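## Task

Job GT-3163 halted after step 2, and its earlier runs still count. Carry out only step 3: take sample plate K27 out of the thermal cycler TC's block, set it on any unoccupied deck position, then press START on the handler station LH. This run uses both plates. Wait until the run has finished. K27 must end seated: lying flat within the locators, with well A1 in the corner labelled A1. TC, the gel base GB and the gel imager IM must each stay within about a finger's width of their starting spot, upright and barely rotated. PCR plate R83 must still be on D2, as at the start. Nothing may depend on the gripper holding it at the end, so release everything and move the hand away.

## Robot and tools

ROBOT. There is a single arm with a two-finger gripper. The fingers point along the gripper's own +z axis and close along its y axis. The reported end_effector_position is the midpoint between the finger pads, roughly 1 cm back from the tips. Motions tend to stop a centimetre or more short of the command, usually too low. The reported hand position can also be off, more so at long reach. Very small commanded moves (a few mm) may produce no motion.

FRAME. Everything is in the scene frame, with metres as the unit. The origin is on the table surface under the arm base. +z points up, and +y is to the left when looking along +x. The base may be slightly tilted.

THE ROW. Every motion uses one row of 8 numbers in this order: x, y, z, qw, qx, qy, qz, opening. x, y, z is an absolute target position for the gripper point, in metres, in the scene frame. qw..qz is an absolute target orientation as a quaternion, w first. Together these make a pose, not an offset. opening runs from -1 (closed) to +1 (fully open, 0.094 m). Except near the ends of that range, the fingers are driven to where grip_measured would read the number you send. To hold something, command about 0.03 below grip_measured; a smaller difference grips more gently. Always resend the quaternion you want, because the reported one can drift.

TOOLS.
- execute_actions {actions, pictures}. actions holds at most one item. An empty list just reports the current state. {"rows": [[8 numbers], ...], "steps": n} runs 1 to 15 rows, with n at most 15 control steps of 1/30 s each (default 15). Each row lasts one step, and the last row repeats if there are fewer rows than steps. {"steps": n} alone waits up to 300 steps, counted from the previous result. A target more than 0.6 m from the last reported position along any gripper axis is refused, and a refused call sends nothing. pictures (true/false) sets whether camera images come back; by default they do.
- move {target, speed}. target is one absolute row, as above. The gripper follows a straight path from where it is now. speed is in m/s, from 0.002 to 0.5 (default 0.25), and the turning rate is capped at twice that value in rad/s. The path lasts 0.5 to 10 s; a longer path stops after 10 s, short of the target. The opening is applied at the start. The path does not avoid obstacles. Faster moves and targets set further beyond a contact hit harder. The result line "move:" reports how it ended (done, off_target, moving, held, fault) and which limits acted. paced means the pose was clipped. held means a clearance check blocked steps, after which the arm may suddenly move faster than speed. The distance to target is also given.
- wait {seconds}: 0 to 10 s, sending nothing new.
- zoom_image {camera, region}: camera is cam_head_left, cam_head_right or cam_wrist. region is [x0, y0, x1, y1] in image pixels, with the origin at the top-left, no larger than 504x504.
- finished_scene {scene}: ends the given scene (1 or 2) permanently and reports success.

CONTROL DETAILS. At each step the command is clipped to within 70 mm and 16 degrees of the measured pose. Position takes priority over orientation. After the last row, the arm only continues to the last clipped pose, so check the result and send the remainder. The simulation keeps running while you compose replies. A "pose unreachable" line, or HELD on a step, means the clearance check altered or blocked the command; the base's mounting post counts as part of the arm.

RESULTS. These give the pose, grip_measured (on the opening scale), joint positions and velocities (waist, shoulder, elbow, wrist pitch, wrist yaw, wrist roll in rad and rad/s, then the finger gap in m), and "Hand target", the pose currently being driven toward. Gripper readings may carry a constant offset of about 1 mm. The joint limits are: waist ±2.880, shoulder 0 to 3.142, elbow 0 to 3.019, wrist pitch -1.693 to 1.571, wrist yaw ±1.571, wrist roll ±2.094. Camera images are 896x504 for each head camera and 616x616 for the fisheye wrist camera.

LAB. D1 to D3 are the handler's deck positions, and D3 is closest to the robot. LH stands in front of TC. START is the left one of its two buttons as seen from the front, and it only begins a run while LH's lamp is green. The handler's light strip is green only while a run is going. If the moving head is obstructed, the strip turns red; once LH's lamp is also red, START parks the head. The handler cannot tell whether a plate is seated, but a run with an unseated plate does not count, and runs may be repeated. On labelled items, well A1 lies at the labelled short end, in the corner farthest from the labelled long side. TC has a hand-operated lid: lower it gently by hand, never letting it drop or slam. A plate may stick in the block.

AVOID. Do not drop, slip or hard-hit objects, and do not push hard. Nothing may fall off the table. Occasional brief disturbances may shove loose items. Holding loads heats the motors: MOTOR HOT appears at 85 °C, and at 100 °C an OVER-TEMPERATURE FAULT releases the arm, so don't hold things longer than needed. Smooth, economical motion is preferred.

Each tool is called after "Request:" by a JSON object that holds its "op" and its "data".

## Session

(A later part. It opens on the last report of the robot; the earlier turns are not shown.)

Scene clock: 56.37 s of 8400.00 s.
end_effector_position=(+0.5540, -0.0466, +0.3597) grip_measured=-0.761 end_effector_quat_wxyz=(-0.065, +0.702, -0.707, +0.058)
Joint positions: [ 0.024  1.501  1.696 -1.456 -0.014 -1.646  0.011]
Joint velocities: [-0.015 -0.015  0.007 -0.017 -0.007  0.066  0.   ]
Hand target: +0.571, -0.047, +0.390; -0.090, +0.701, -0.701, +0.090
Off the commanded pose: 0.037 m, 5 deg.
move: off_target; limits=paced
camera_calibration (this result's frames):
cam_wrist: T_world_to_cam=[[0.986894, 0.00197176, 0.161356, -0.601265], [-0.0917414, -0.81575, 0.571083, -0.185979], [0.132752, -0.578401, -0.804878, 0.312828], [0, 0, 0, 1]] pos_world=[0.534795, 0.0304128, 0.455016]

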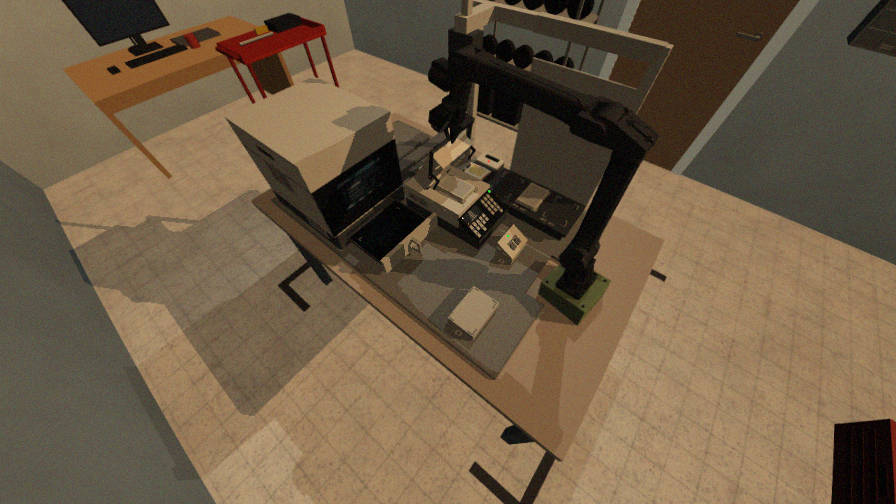

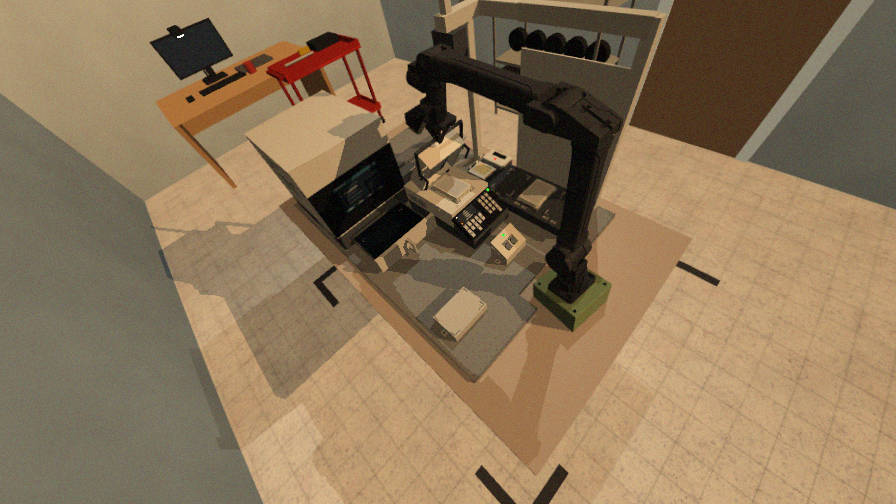

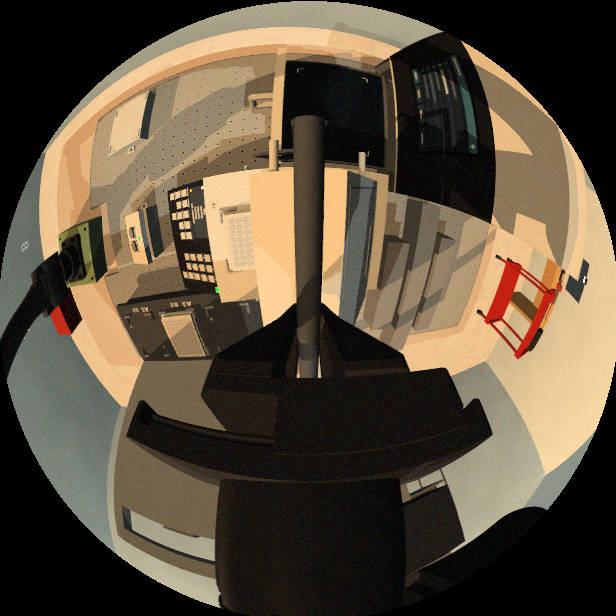

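Request:
{"op": "move", "data": {"target": [0.65,-0.046,0.405,-0.09,0.701,-0.701,0.09,-0.78], "speed": 0.05}}

Request:
{"op": "move", "data": {"target": [0.71,-0.046,0.385,-0.09,0.701,-0.701,0.09,-0.78], "speed": 0.04}}

Request:
{"op": "zoom_image", "data": {"camera": "cam_head_left", "region": [380, 60, 540, 240]}}

Scene clock: 59.90 s of 8400.00 s.
end_effector_position=(+0.6375, -0.0463, +0.3747) grip_measured=-0.762 end_effector_quat_wxyz=(-0.072, +0.701, -0.706, +0.065)
Joint positions: [ 0.037  1.735  2.051 -1.558 -0.013 -1.634  0.011]
Joint velocities: [ 0.015  0.005 -0.002  0.007 -0.007  0.037  0.001]
Hand target: +0.647, -0.047, +0.404; -0.091, +0.701, -0.702, +0.090
Off the commanded pose: 0.033 m, 4 deg.
move: off_target
camera_calibration (this result's frames):
cam_wrist: T_world_to_cam=[[0.983569, 0.00180567, 0.180523, -0.691235], [-0.102771, -0.816512, 0.568108, -0.178582], [0.148425, -0.577326, -0.80291, 0.303275], [0, 0, 0, 1]] pos_world=[0.616511, 0.0305227, 0.46974]

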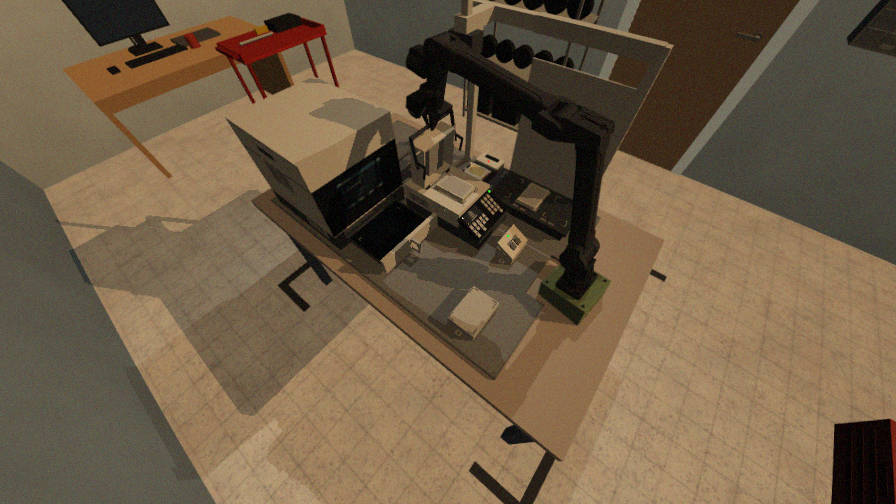

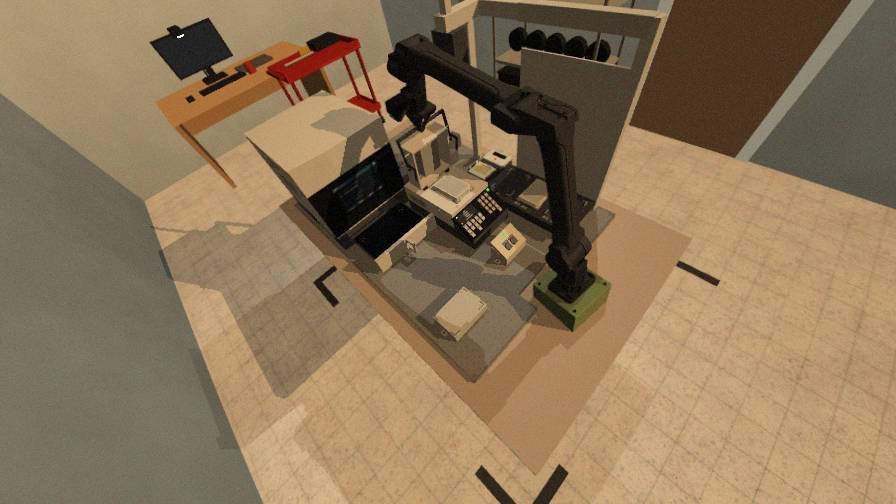

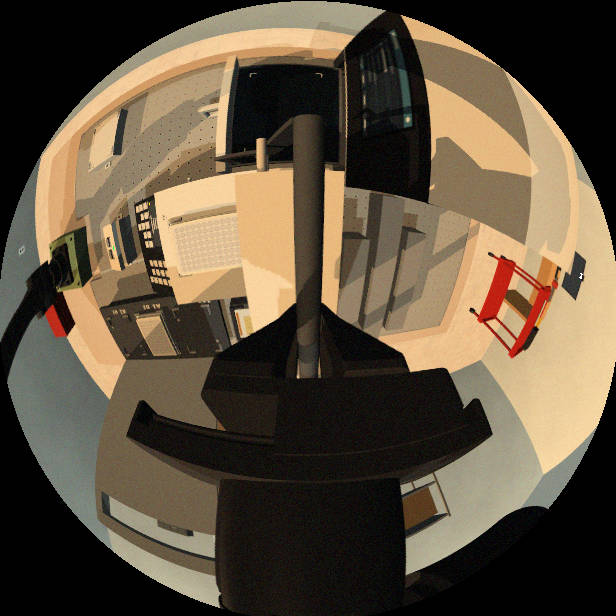

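Scene clock: 62.03 s of 8400.00 s.
end_effector_position=(+0.6849, -0.0461, +0.3579) grip_measured=-0.764 end_effector_quat_wxyz=(-0.060, +0.702, -0.707, +0.053)
Joint positions: [ 0.043  1.923  2.303 -1.656 -0.008 -1.628  0.011]
Joint velocities: [-0.005 -0.015  0.002 -0.007 -0.051  0.007  0.002]
Hand target: +0.706, -0.047, +0.385; -0.091, +0.701, -0.701, +0.090
Off the commanded pose: 0.037 m, 6 deg.
move: off_target
camera_calibration (this result's frames):
cam_wrist: T_world_to_cam=[[0.989269, 0.00185812, 0.146095, -0.726353], [-0.0829165, -0.816162, 0.571843, -0.178949], [0.120299, -0.57782, -0.80725, 0.303674], [0, 0, 0, 1]] pos_world=[0.667189, 0.0307669, 0.453588]

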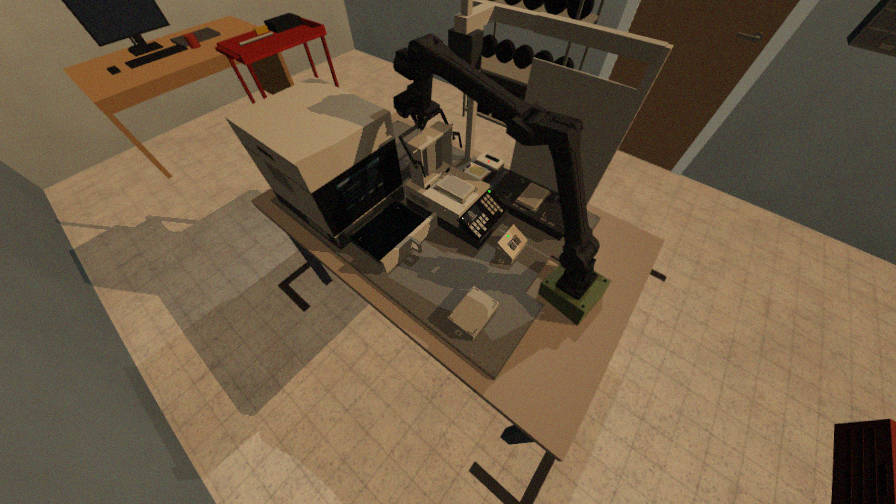

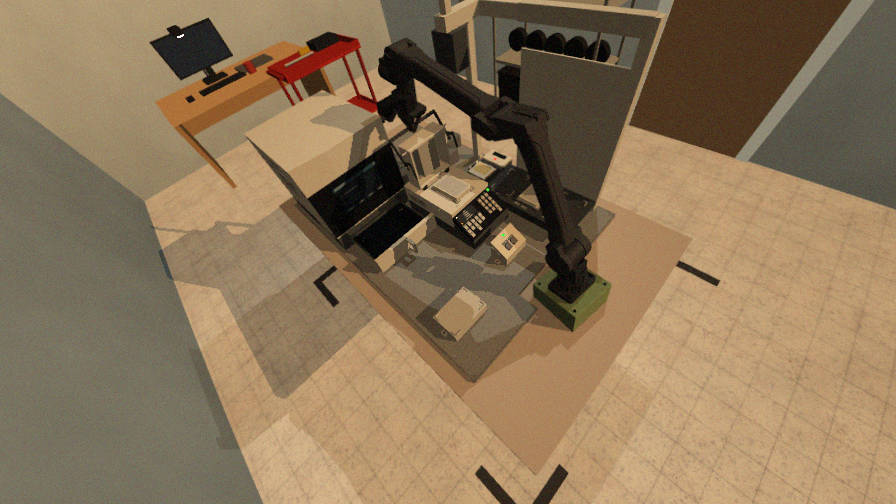

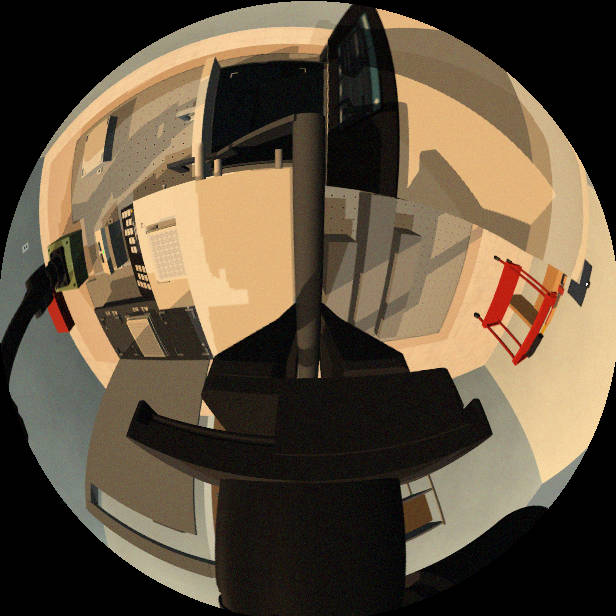

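Region (380, 60, 540, 240) of cam_head_left's 896x504 image, scaled by 2.800, with more detail than that image has.

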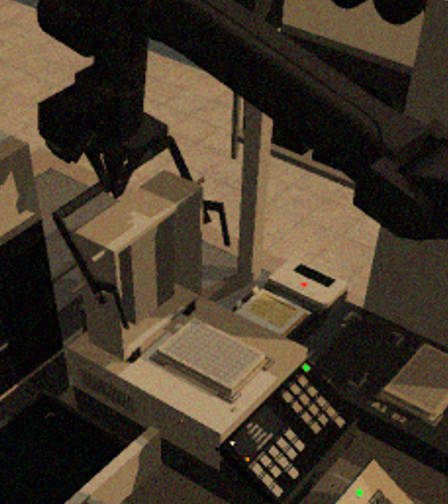

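Request:
{"op": "execute_actions", "data": {"actions": [{"rows":[[0.695,-0.046,0.37,-0.08,0.702,-0.702,0.08,-0.55]]}], "pictures": false}}

Request:
{"op": "move", "data": {"target": [0.685,-0.046,0.43,-0.12,0.697,-0.697,0.12,-0.55], "speed": 0.08}}

Request:
{"op": "move", "data": {"target": [0.52,-0.046,0.41,0.26,0,0.966,0,1], "speed": 0.4}}

Request:
{"op": "move", "data": {"target": [0.48,-0.046,0.235,0.26,0,0.966,0,1]}}

Request:
{"op": "zoom_image", "data": {"camera": "cam_wrist", "region": [170, 120, 450, 400]}}

Scene clock: 64.67 s of 8400.00 s.
end_effector_position=(+0.6904, -0.0470, +0.3581) grip_measured=-0.552 end_effector_quat_wxyz=(-0.066, +0.702, -0.707, +0.062)
Joint positions: [ 0.043  1.922  2.299 -1.63  -0.005 -1.628  0.021]
Joint velocities: [-0.005 -0.005  0.007 -0.002 -0.022  0.051 -0.001]
Hand target: +0.695, -0.046, +0.370; -0.080, +0.702, -0.703, +0.080
Off the commanded pose: 0.013 m, 3 deg.
Steps of this call (steps 1 to 64: nothing new was sent; steps 65 to 79: all 15 steps of this action). Readings (end_effector_position):
65: (+0.6854, -0.0463, +0.3576)
66: (+0.6880, -0.0467, +0.3583)
68: (+0.6900, -0.0469, +0.3584)
72: (+0.6904, -0.0470, +0.3581)
79: the state above

Scene clock: 66.23 s of 8400.00 s.
end_effector_position=(+0.6807, -0.0465, +0.4193) grip_measured=-0.552 end_effector_quat_wxyz=(-0.108, +0.696, -0.701, +0.106)
Joint positions: [ 0.043  1.829  2.297 -1.599 -0.009 -1.628  0.021]
Joint velocities: [-0.015 -0.015  0.002  0.017 -0.037 -0.051  0.001]
Hand target: +0.684, -0.046, +0.430; -0.121, +0.697, -0.697, +0.119
Off the commanded pose: 0.012 m, 2 deg.
move: off_target
camera_calibration (this result's frames):
cam_wrist: T_world_to_cam=[[0.957757, 0.0021655, 0.28757, -0.769015], [-0.166503, -0.81114, 0.56065, -0.152842], [0.234474, -0.584848, -0.776514, 0.262582], [0, 0, 0, 1]] pos_world=[0.649513, 0.0312599, 0.510736]

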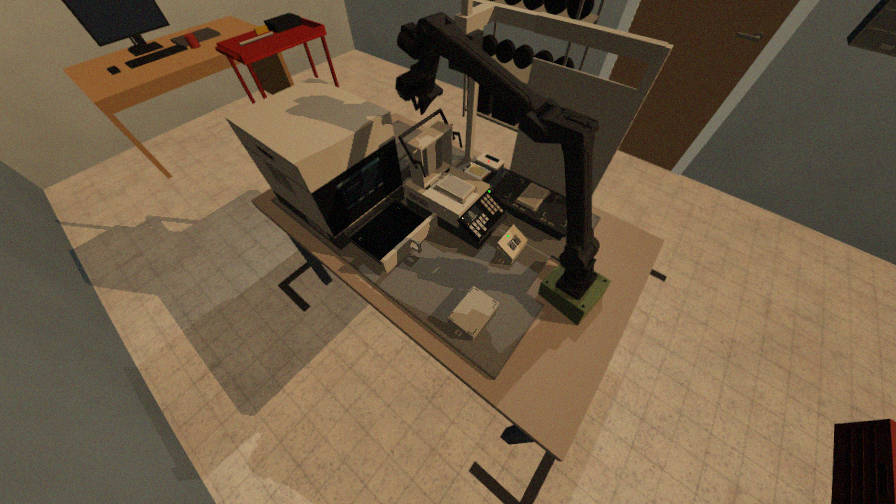

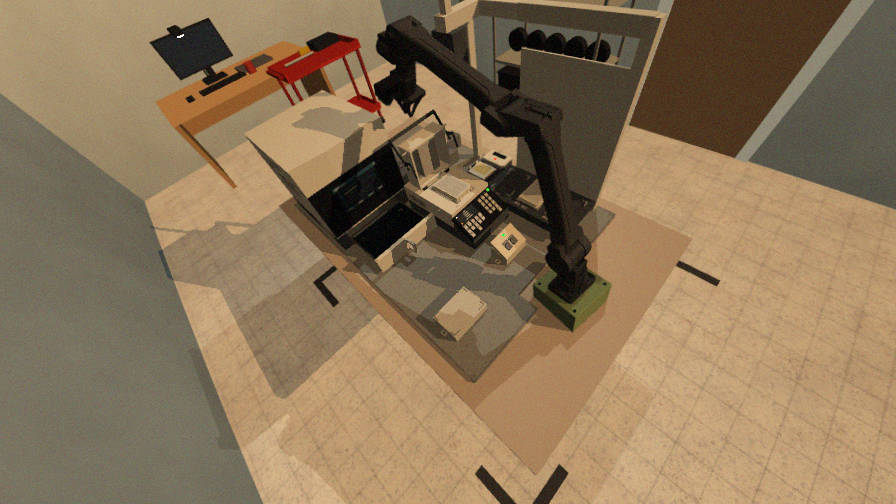

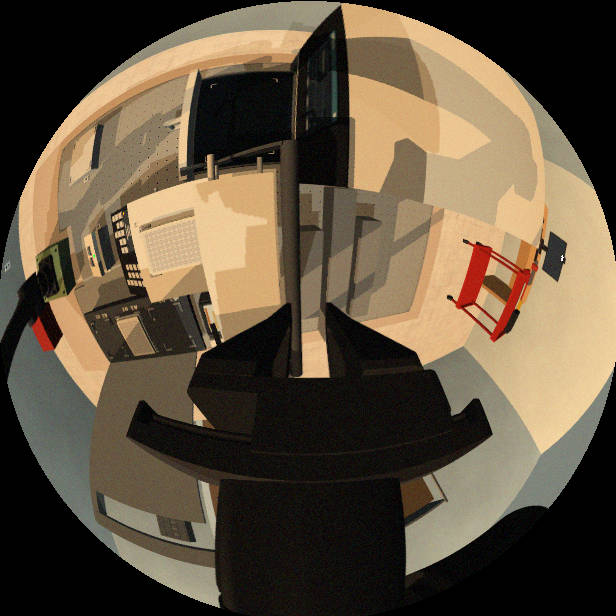

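Scene clock: 68.87 s of 8400.00 s.
end_effector_position=(+0.5188, -0.0422, +0.4095) grip_measured=+1.000 end_effector_quat_wxyz=(+0.250, -0.007, +0.968, +0.003)
Joint positions: [ 0.017  1.211  1.437 -1.157 -0.045 -0.095  0.094]
Joint velocities: [-0.024 -0.005 -0.007  0.002  0.022  0.022  0.   ]
Hand target: +0.521, -0.044, +0.411; +0.260, +0.000, +0.966, +0.002
Off the commanded pose: 0.004 m, 1 deg.
move: done
camera_calibration (this result's frames):
cam_wrist: T_world_to_cam=[[0.0294878, -0.999532, -0.00810861, -0.0508092], [-0.992422, -0.0302442, 0.119098, 0.471431], [-0.119287, 0.00453523, -0.992849, 0.592471], [0, 0, 0, 1]] pos_world=[0.540031, -0.0392143, 0.531676]

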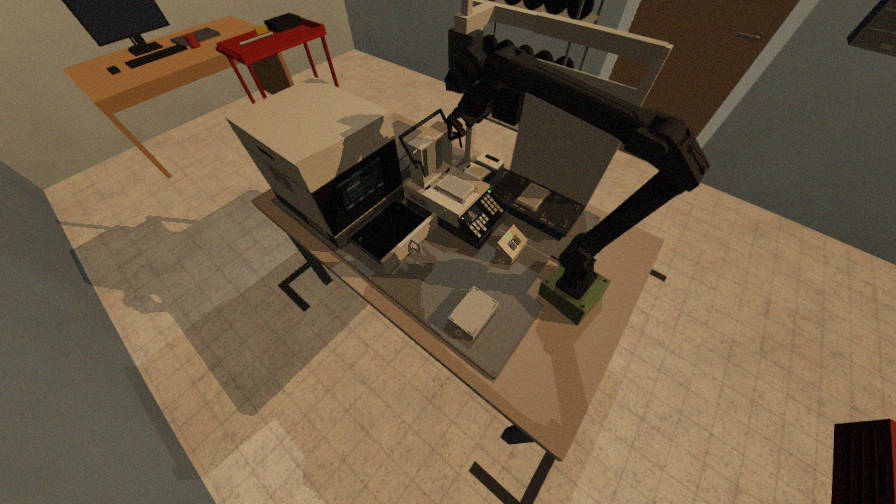

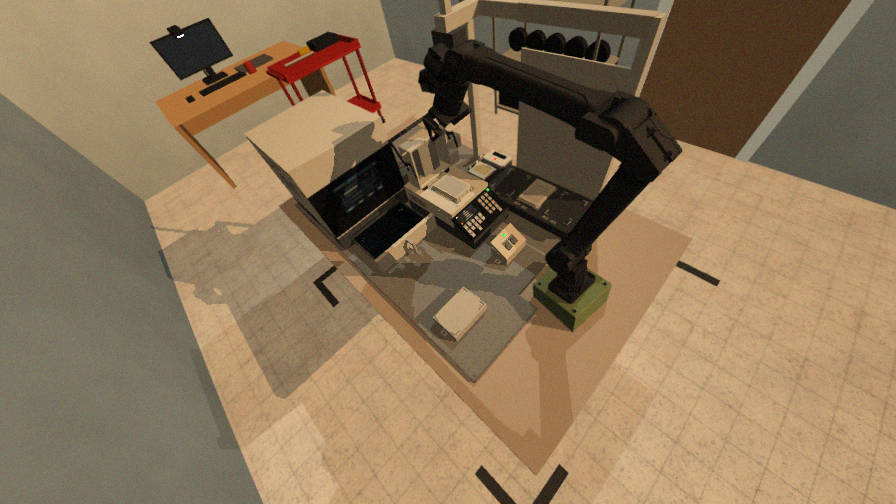

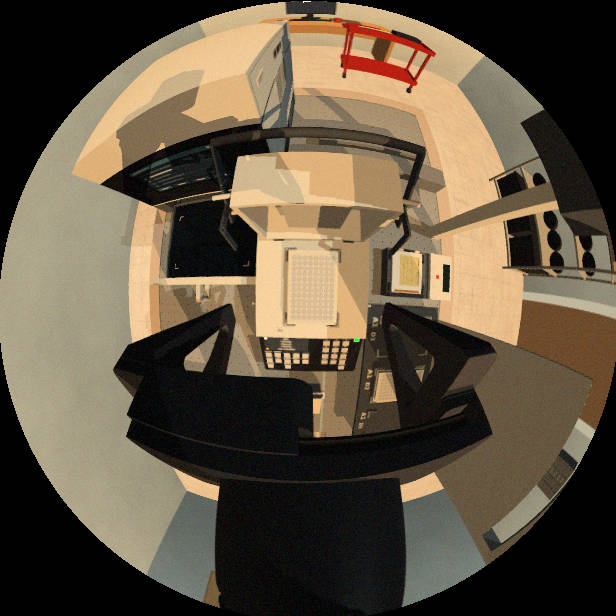

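Scene clock: 70.10 s of 8400.00 s.
end_effector_position=(+0.4757, -0.0417, +0.2284) grip_measured=+1.000 end_effector_quat_wxyz=(+0.245, -0.002, +0.969, +0.003)
Joint positions: [ 0.005  1.175  0.922 -0.689 -0.048 -0.095  0.094]
Joint velocities: [-0.005 -0.005  0.007  0.002 -0.007  0.022  0.   ]
Hand target: +0.481, -0.046, +0.235; +0.260, -0.000, +0.966, +0.000
Off the commanded pose: 0.009 m, 2 deg.
move: done
camera_calibration (this result's frames):
cam_wrist: T_world_to_cam=[[0.0188822, -0.999765, -0.010643, -0.0448228], [-0.991367, -0.0201029, 0.129566, 0.447797], [-0.129749, 0.00810467, -0.991514, 0.41231], [0, 0, 0, 1]] pos_world=[0.498274, -0.0391519, 0.350315]

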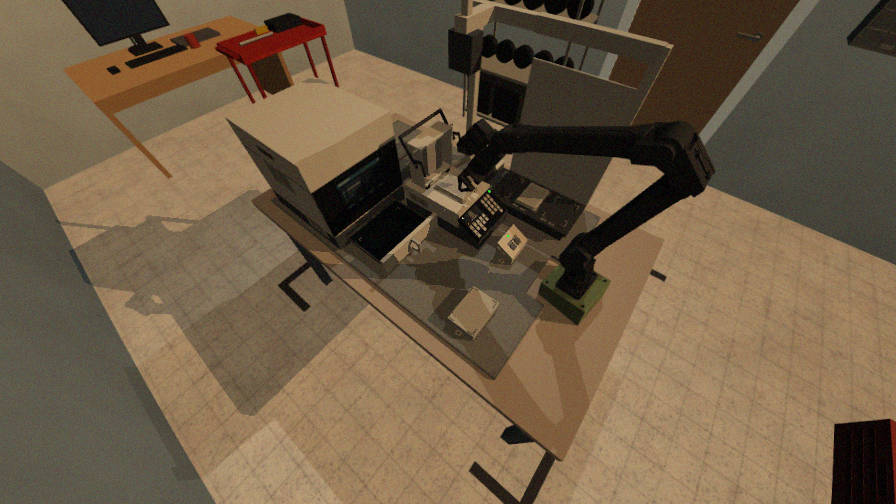

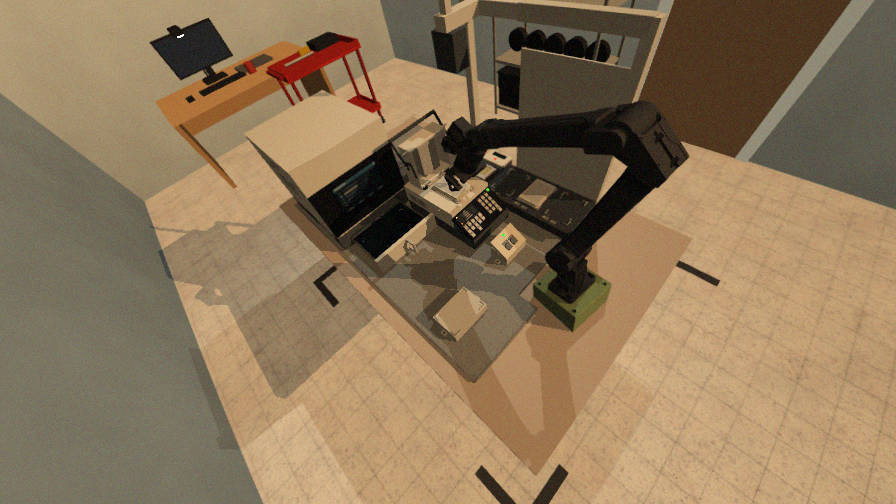

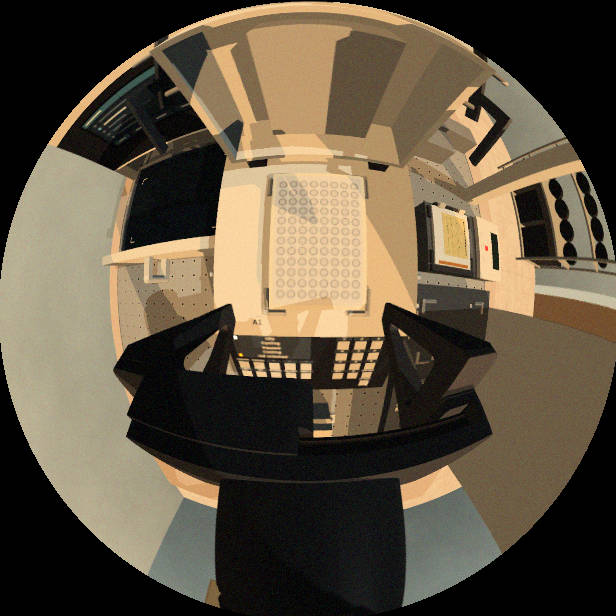

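Region (170, 120, 450, 400) of cam_wrist's 616x616 image, scaled by 1.800, with more detail than that image has.

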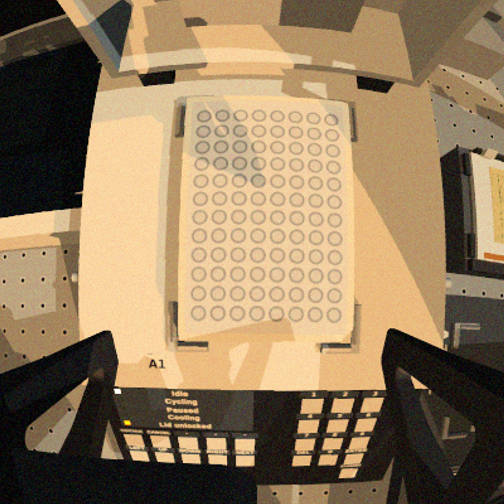

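Request:
{"op": "move", "data": {"target": [0.538,-0.05,0.21,0.19,0,0.982,0,1], "speed": 0.12}}

Scene clock: 71.80 s of 8400.00 s.
end_effector_position=(+0.5229, -0.0489, +0.1951) grip_measured=+1.000 end_effector_quat_wxyz=(+0.180, +0.001, +0.984, +0.002)
Joint positions: [ 0.005  1.396  1.095 -0.773 -0.033 -0.095  0.094]
Joint velocities: [-0.015 -0.005 -0.007 -0.032  0.007 -0.095  0.   ]
Hand target: +0.537, -0.051, +0.210; +0.191, +0.000, +0.982, -0.001
Off the commanded pose: 0.021 m, 1 deg.
move: off_target
camera_calibration (this result's frames):
cam_wrist: T_world_to_cam=[[0.0119355, -0.999852, -0.0123664, -0.049306], [-0.96529, -0.0147481, 0.260763, 0.459727], [-0.260906, 0.00882483, -0.965324, 0.449023], [0, 0, 0, 1]] pos_world=[0.561512, -0.0464812, 0.312963]

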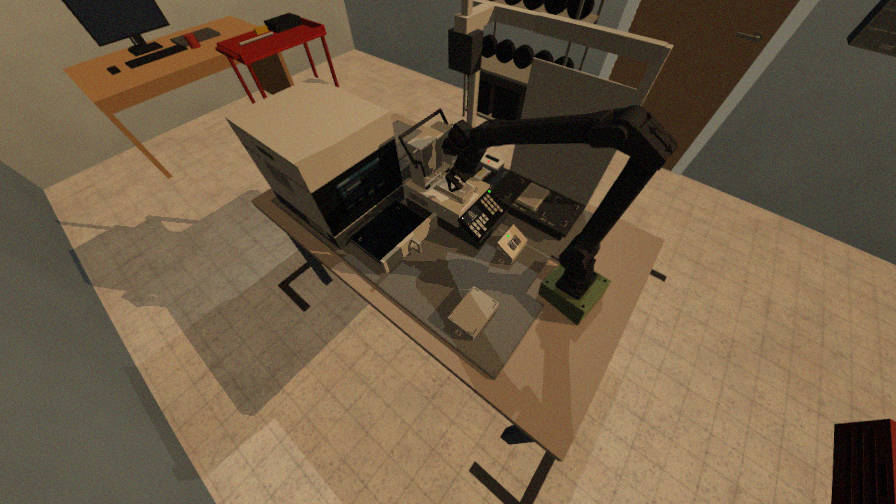

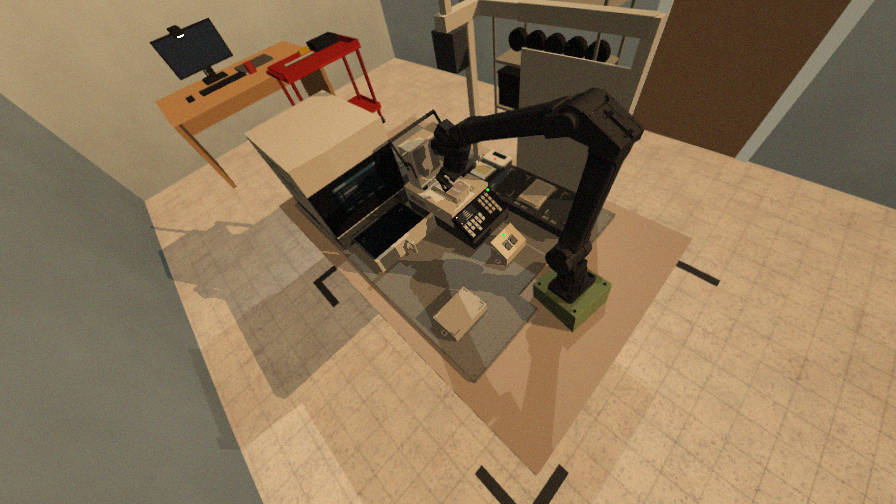

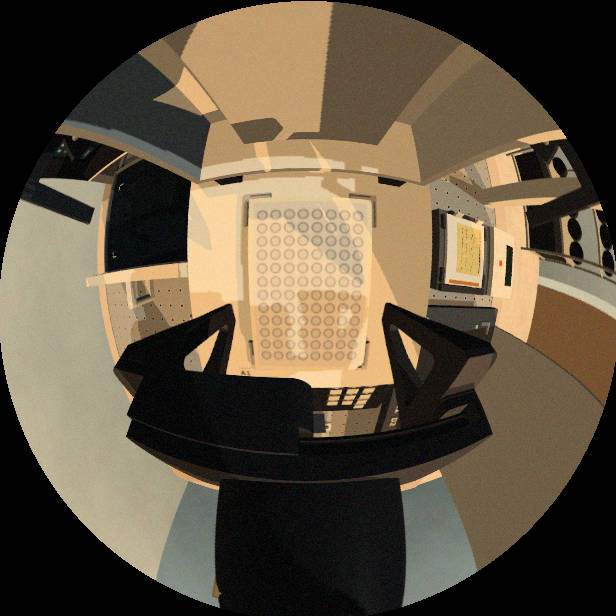

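Request:
{"op": "move", "data": {"target": [0.543,-0.049,0.172,0.19,0,0.982,0,1], "speed": 0.04}}

Scene clock: 73.63 s of 8400.00 s.
end_effector_position=(+0.5356, -0.0500, +0.1740) grip_measured=+1.000 end_effector_quat_wxyz=(+0.183, +0.001, +0.983, +0.001)
Joint positions: [ 0.005  1.45   1.095 -0.713 -0.033 -0.095  0.094]
Joint velocities: [-0.005 -0.005 -0.002  0.012  0.007  0.022  0.   ]
Hand target: +0.543, -0.049, +0.172; +0.190, +0.000, +0.982, +0.000
Off the commanded pose: 0.008 m, 1 deg.
move: done
camera_calibration (this result's frames):
cam_wrist: T_world_to_cam=[[0.01197, -0.999861, -0.0115893, -0.0510231], [-0.96705, -0.0145233, 0.254173, 0.479621], [-0.254306, 0.00816498, -0.967089, 0.42864], [0, 0, 0, 1]] pos_world=[0.573434, -0.0475502, 0.292035]

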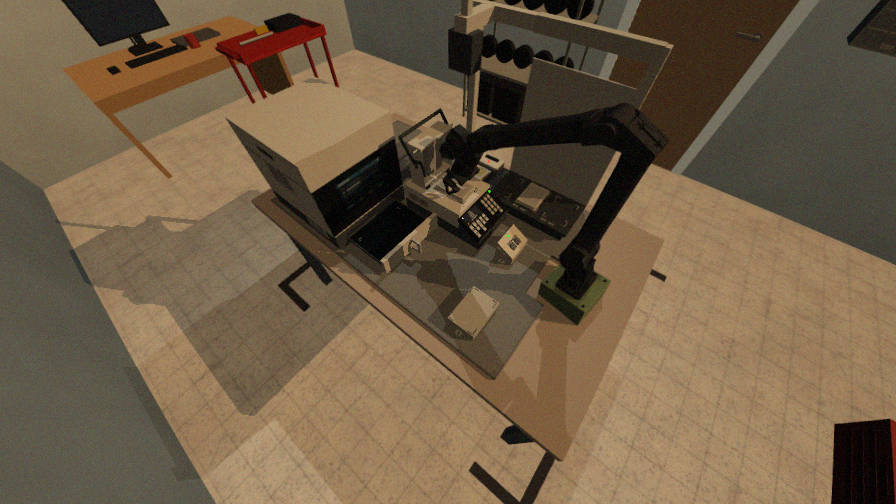

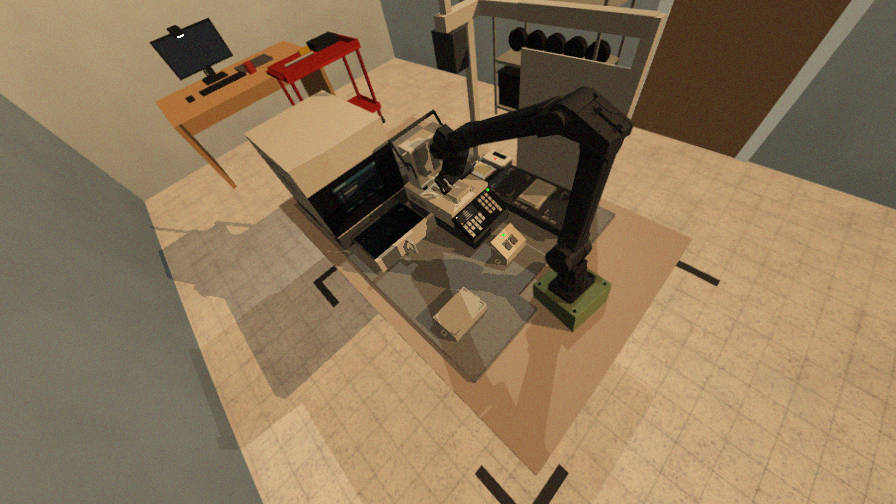

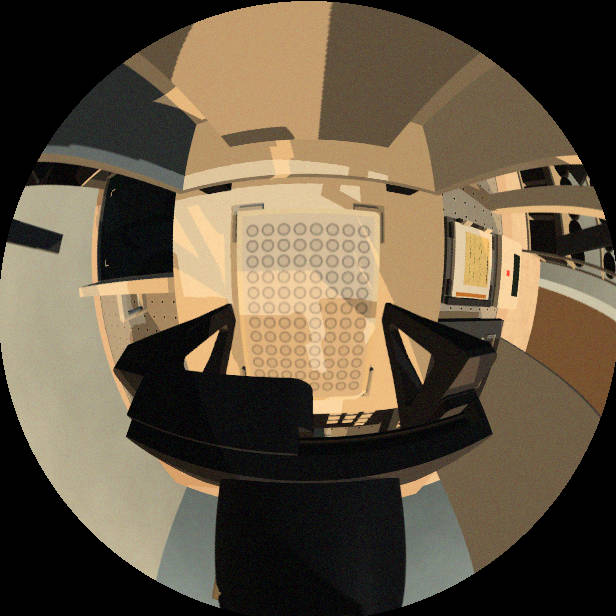

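Request:
{"op": "execute_actions", "data": {"actions": [{"rows":[[0.543,-0.048,0.169,0.19,0,0.982,0,1],[0.543,-0.048,0.169,0.19,0,0.982,0,1],[0.543,-0.048,0.169,0.19,0,0.982,0,1],[0.543,-0.048,0.169,0.19,0,0.982,0,0.9],[0.543,-0.048,0.169,0.19,0,0.982,0,0.85],[0.543,-0.048,0.169,0.19,0,0.982,0,0.8],[0.543,-0.048,0.169,0.19,0,0.982,0,0.75],[0.543,-0.048,0.169,0.19,0,0.982,0,0.68]]}], "pictures": false}}

Request:
{"op": "move", "data": {"target": [0.54,-0.048,0.24,0.19,0,0.982,0,0.68], "speed": 0.04}}

Scene clock: 75.43 s of 8400.00 s.
end_effector_position=(+0.5375, -0.0496, +0.1745) grip_measured=+0.708 end_effector_quat_wxyz=(+0.187, +0.000, +0.982, +0.001)
Joint positions: [ 0.007  1.45   1.095 -0.705 -0.031 -0.095  0.08 ]
Joint velocities: [ 0.005 -0.005 -0.017 -0.002 -0.081 -0.007 -0.   ]
Hand target: +0.543, -0.048, +0.169; +0.190, +0.000, +0.982, +0.000
Off the commanded pose: 0.008 m, 0 deg.
Steps of this call (steps 1 to 39: nothing new was sent; steps 40 to 54: all 15 steps of this action). Readings (end_effector_position):
40: (+0.5359, -0.0501, +0.1741)
41: (+0.5364, -0.0503, +0.1743)
43: (+0.5372, -0.0504, +0.1746)
47: (+0.5375, -0.0495, +0.1747)
54: the state above

Scene clock: 77.63 s of 8400.00 s.
end_effector_position=(+0.5228, -0.0485, +0.2120) grip_measured=+0.708 end_effector_quat_wxyz=(+0.166, +0.001, +0.986, +0.003)
Joint positions: [ 0.007  1.391  1.144 -0.856 -0.031 -0.095  0.08 ]
Joint velocities: [-0.005  0.024 -0.012 -0.017 -0.037  0.095 -0.   ]
Hand target: +0.538, -0.048, +0.241; +0.190, +0.000, +0.982, +0.000
Off the commanded pose: 0.033 m, 3 deg.
move: off_target
camera_calibration (this result's frames):
cam_wrist: T_world_to_cam=[[0.0127482, -0.999815, -0.0143728, -0.0486978], [-0.957426, -0.0163509, 0.288216, 0.445271], [-0.288398, 0.0100866, -0.957458, 0.478014], [0, 0, 0, 1]] pos_world=[0.564793, -0.0462298, 0.328644]

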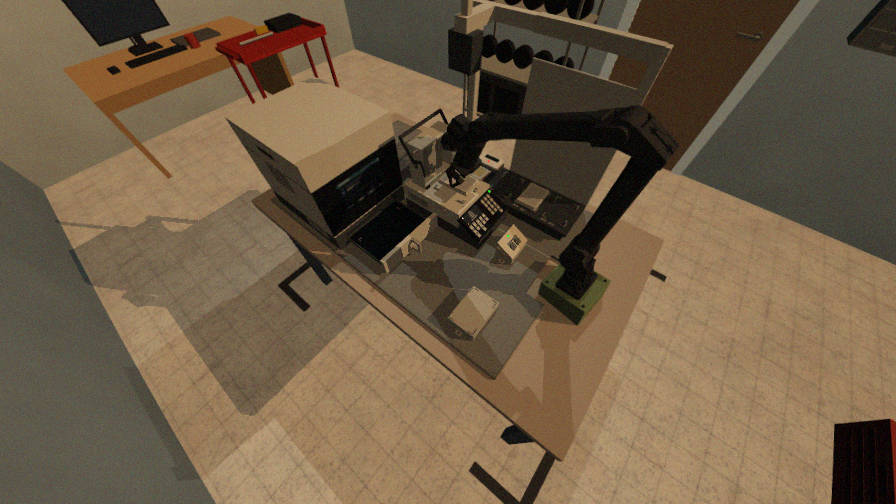

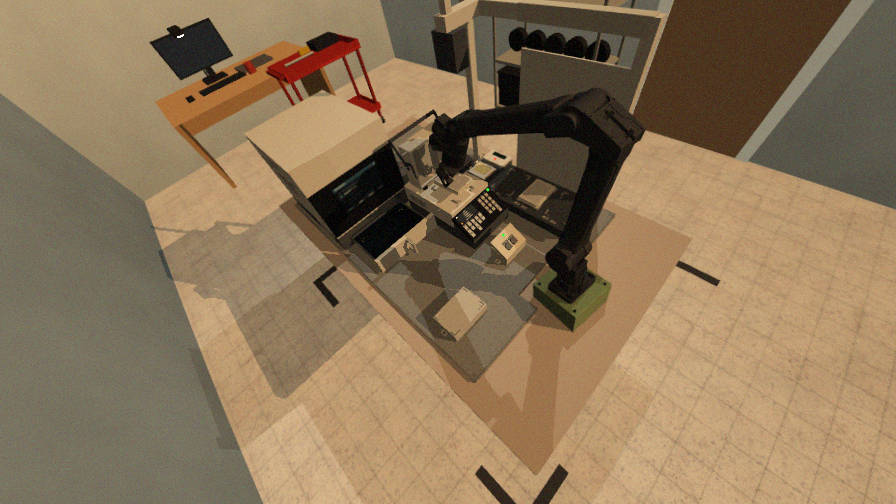

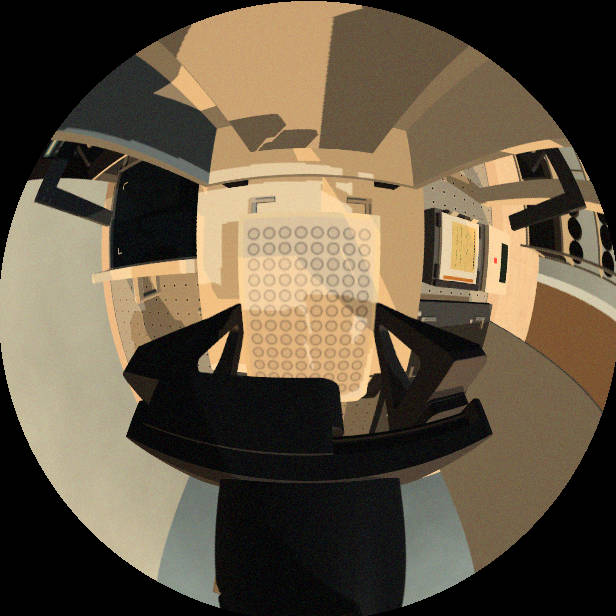

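Request:
{"op": "move", "data": {"target": [0.3,-0.18,0.23,0.134,0.694,0.694,-0.134,0.68], "speed": 0.3}}

Request:
{"op": "move", "data": {"target": [0.18,-0.26,0.15,0.134,0.694,0.694,-0.134,0.68]}}

Scene clock: 82.67 s of 8400.00 s.
end_effector_position=(+0.3035, -0.1772, +0.2301) grip_measured=+0.708 end_effector_quat_wxyz=(+0.140, +0.688, +0.700, -0.131)
Joint positions: [-0.283  1.014  0.836 -1.093  0.318  1.143  0.08 ]
Joint velocities: [ 0.015 -0.015 -0.007  0.002 -0.051  0.051 -0.001]
Hand target: +0.298, -0.177, +0.231; +0.137, +0.694, +0.694, -0.134
Off the commanded pose: 0.005 m, 1 deg.
move: done
camera_calibration (this result's frames):
cam_wrist: T_world_to_cam=[[-0.99933, -0.0320091, -0.0177526, 0.305134], [-0.035304, 0.970957, 0.236634, 0.134949], [0.0096626, 0.237103, -0.971437, 0.38642], [0, 0, 0, 1]] pos_world=[0.30596, -0.212883, 0.348866]

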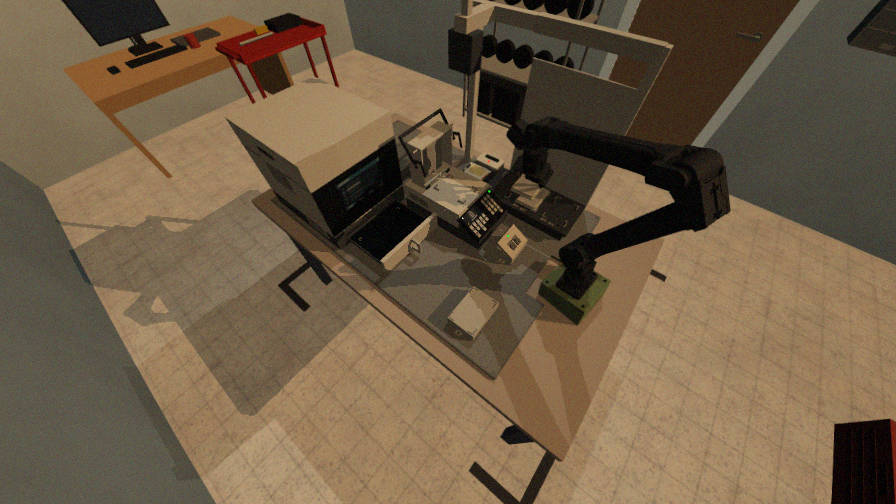

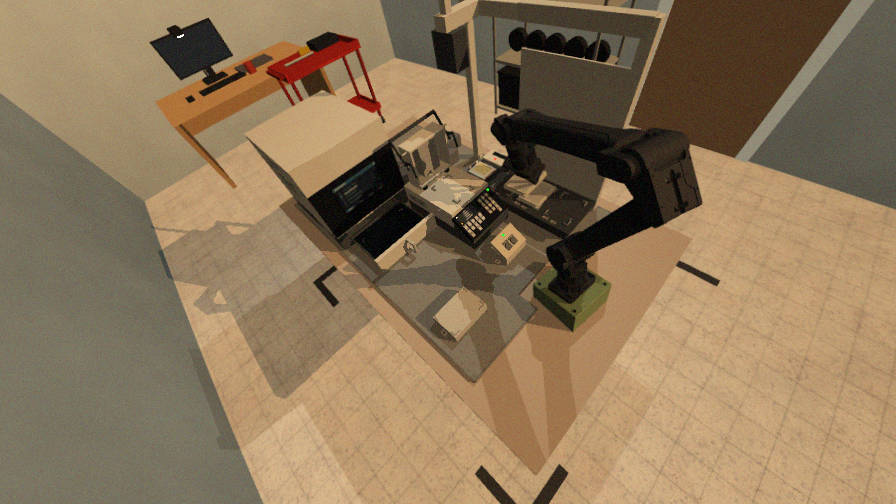

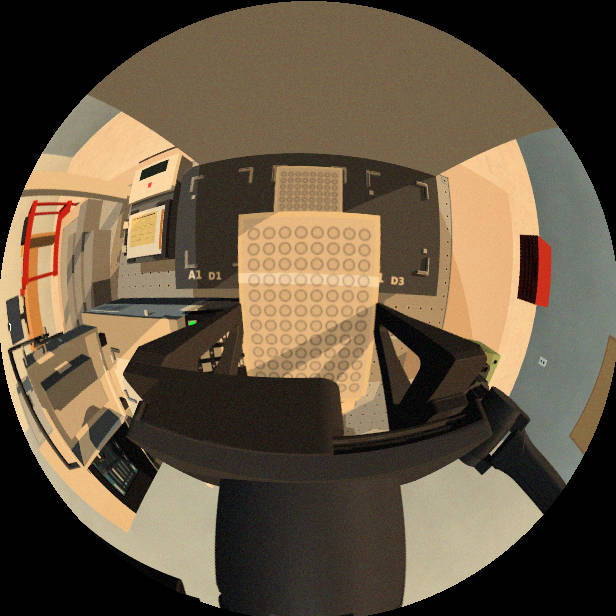

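Scene clock: 84.00 s of 8400.00 s.
end_effector_position=(+0.1761, -0.2564, +0.1513) grip_measured=+0.708 end_effector_quat_wxyz=(+0.129, +0.699, +0.691, -0.134)
Joint positions: [-0.809  0.96   0.545 -0.768  0.143  0.665  0.08 ]
Joint velocities: [ 0.005 -0.005 -0.022 -0.012 -0.022 -0.022 -0.001]
Hand target: +0.178, -0.259, +0.150; +0.133, +0.694, +0.694, -0.134
Off the commanded pose: 0.005 m, 1 deg.
move: done
camera_calibration (this result's frames):
cam_wrist: T_world_to_cam=[[-0.999994, -0.000849572, -0.00323992, 0.179753], [-0.0016302, 0.968448, 0.249211, 0.217545], [0.00292597, 0.249215, -0.968444, 0.333694], [0, 0, 0, 1]] pos_world=[0.17913, -0.29369, 0.269532]

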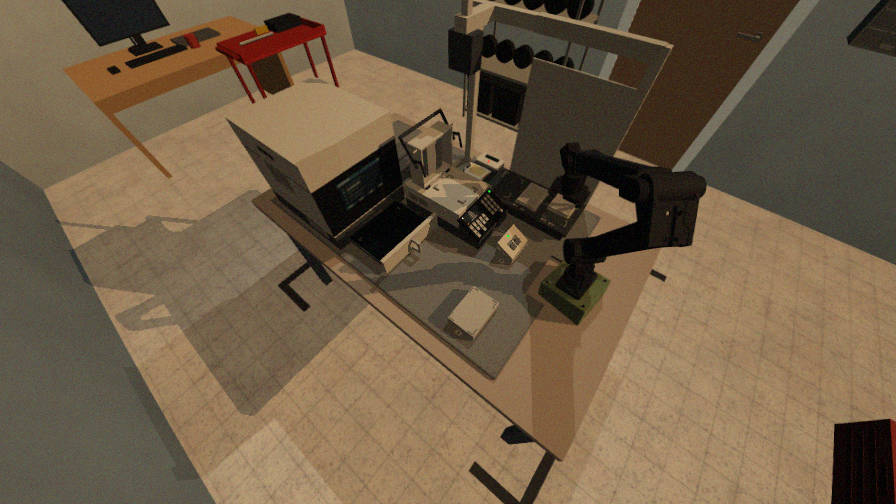

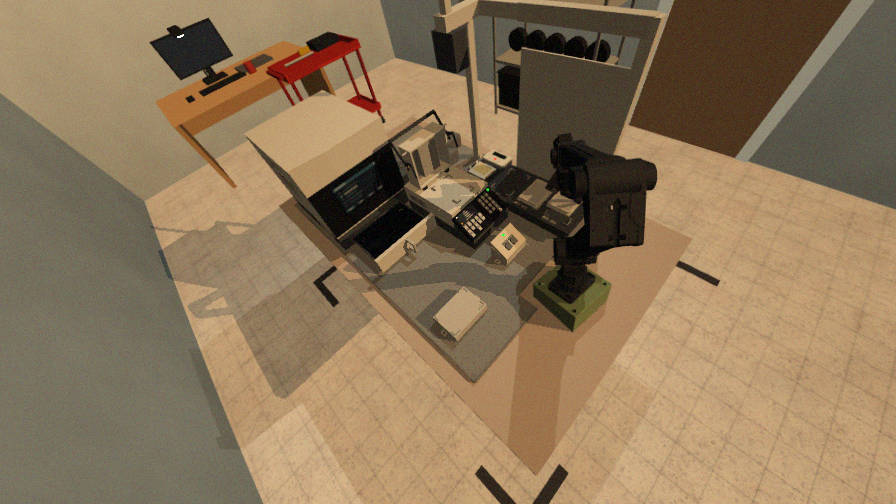

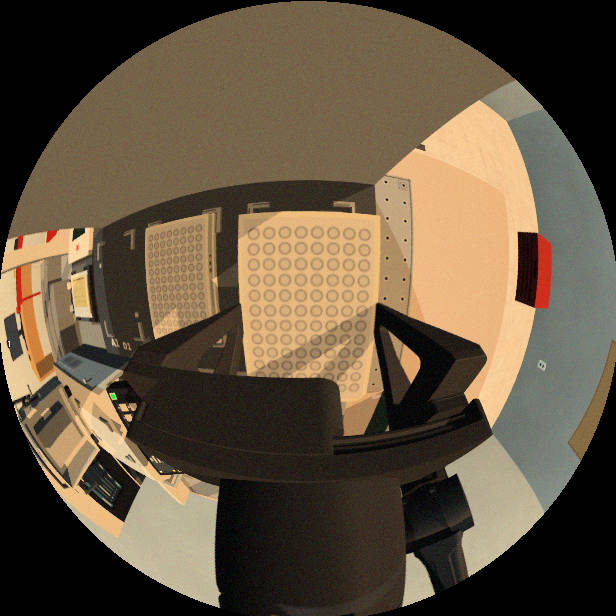

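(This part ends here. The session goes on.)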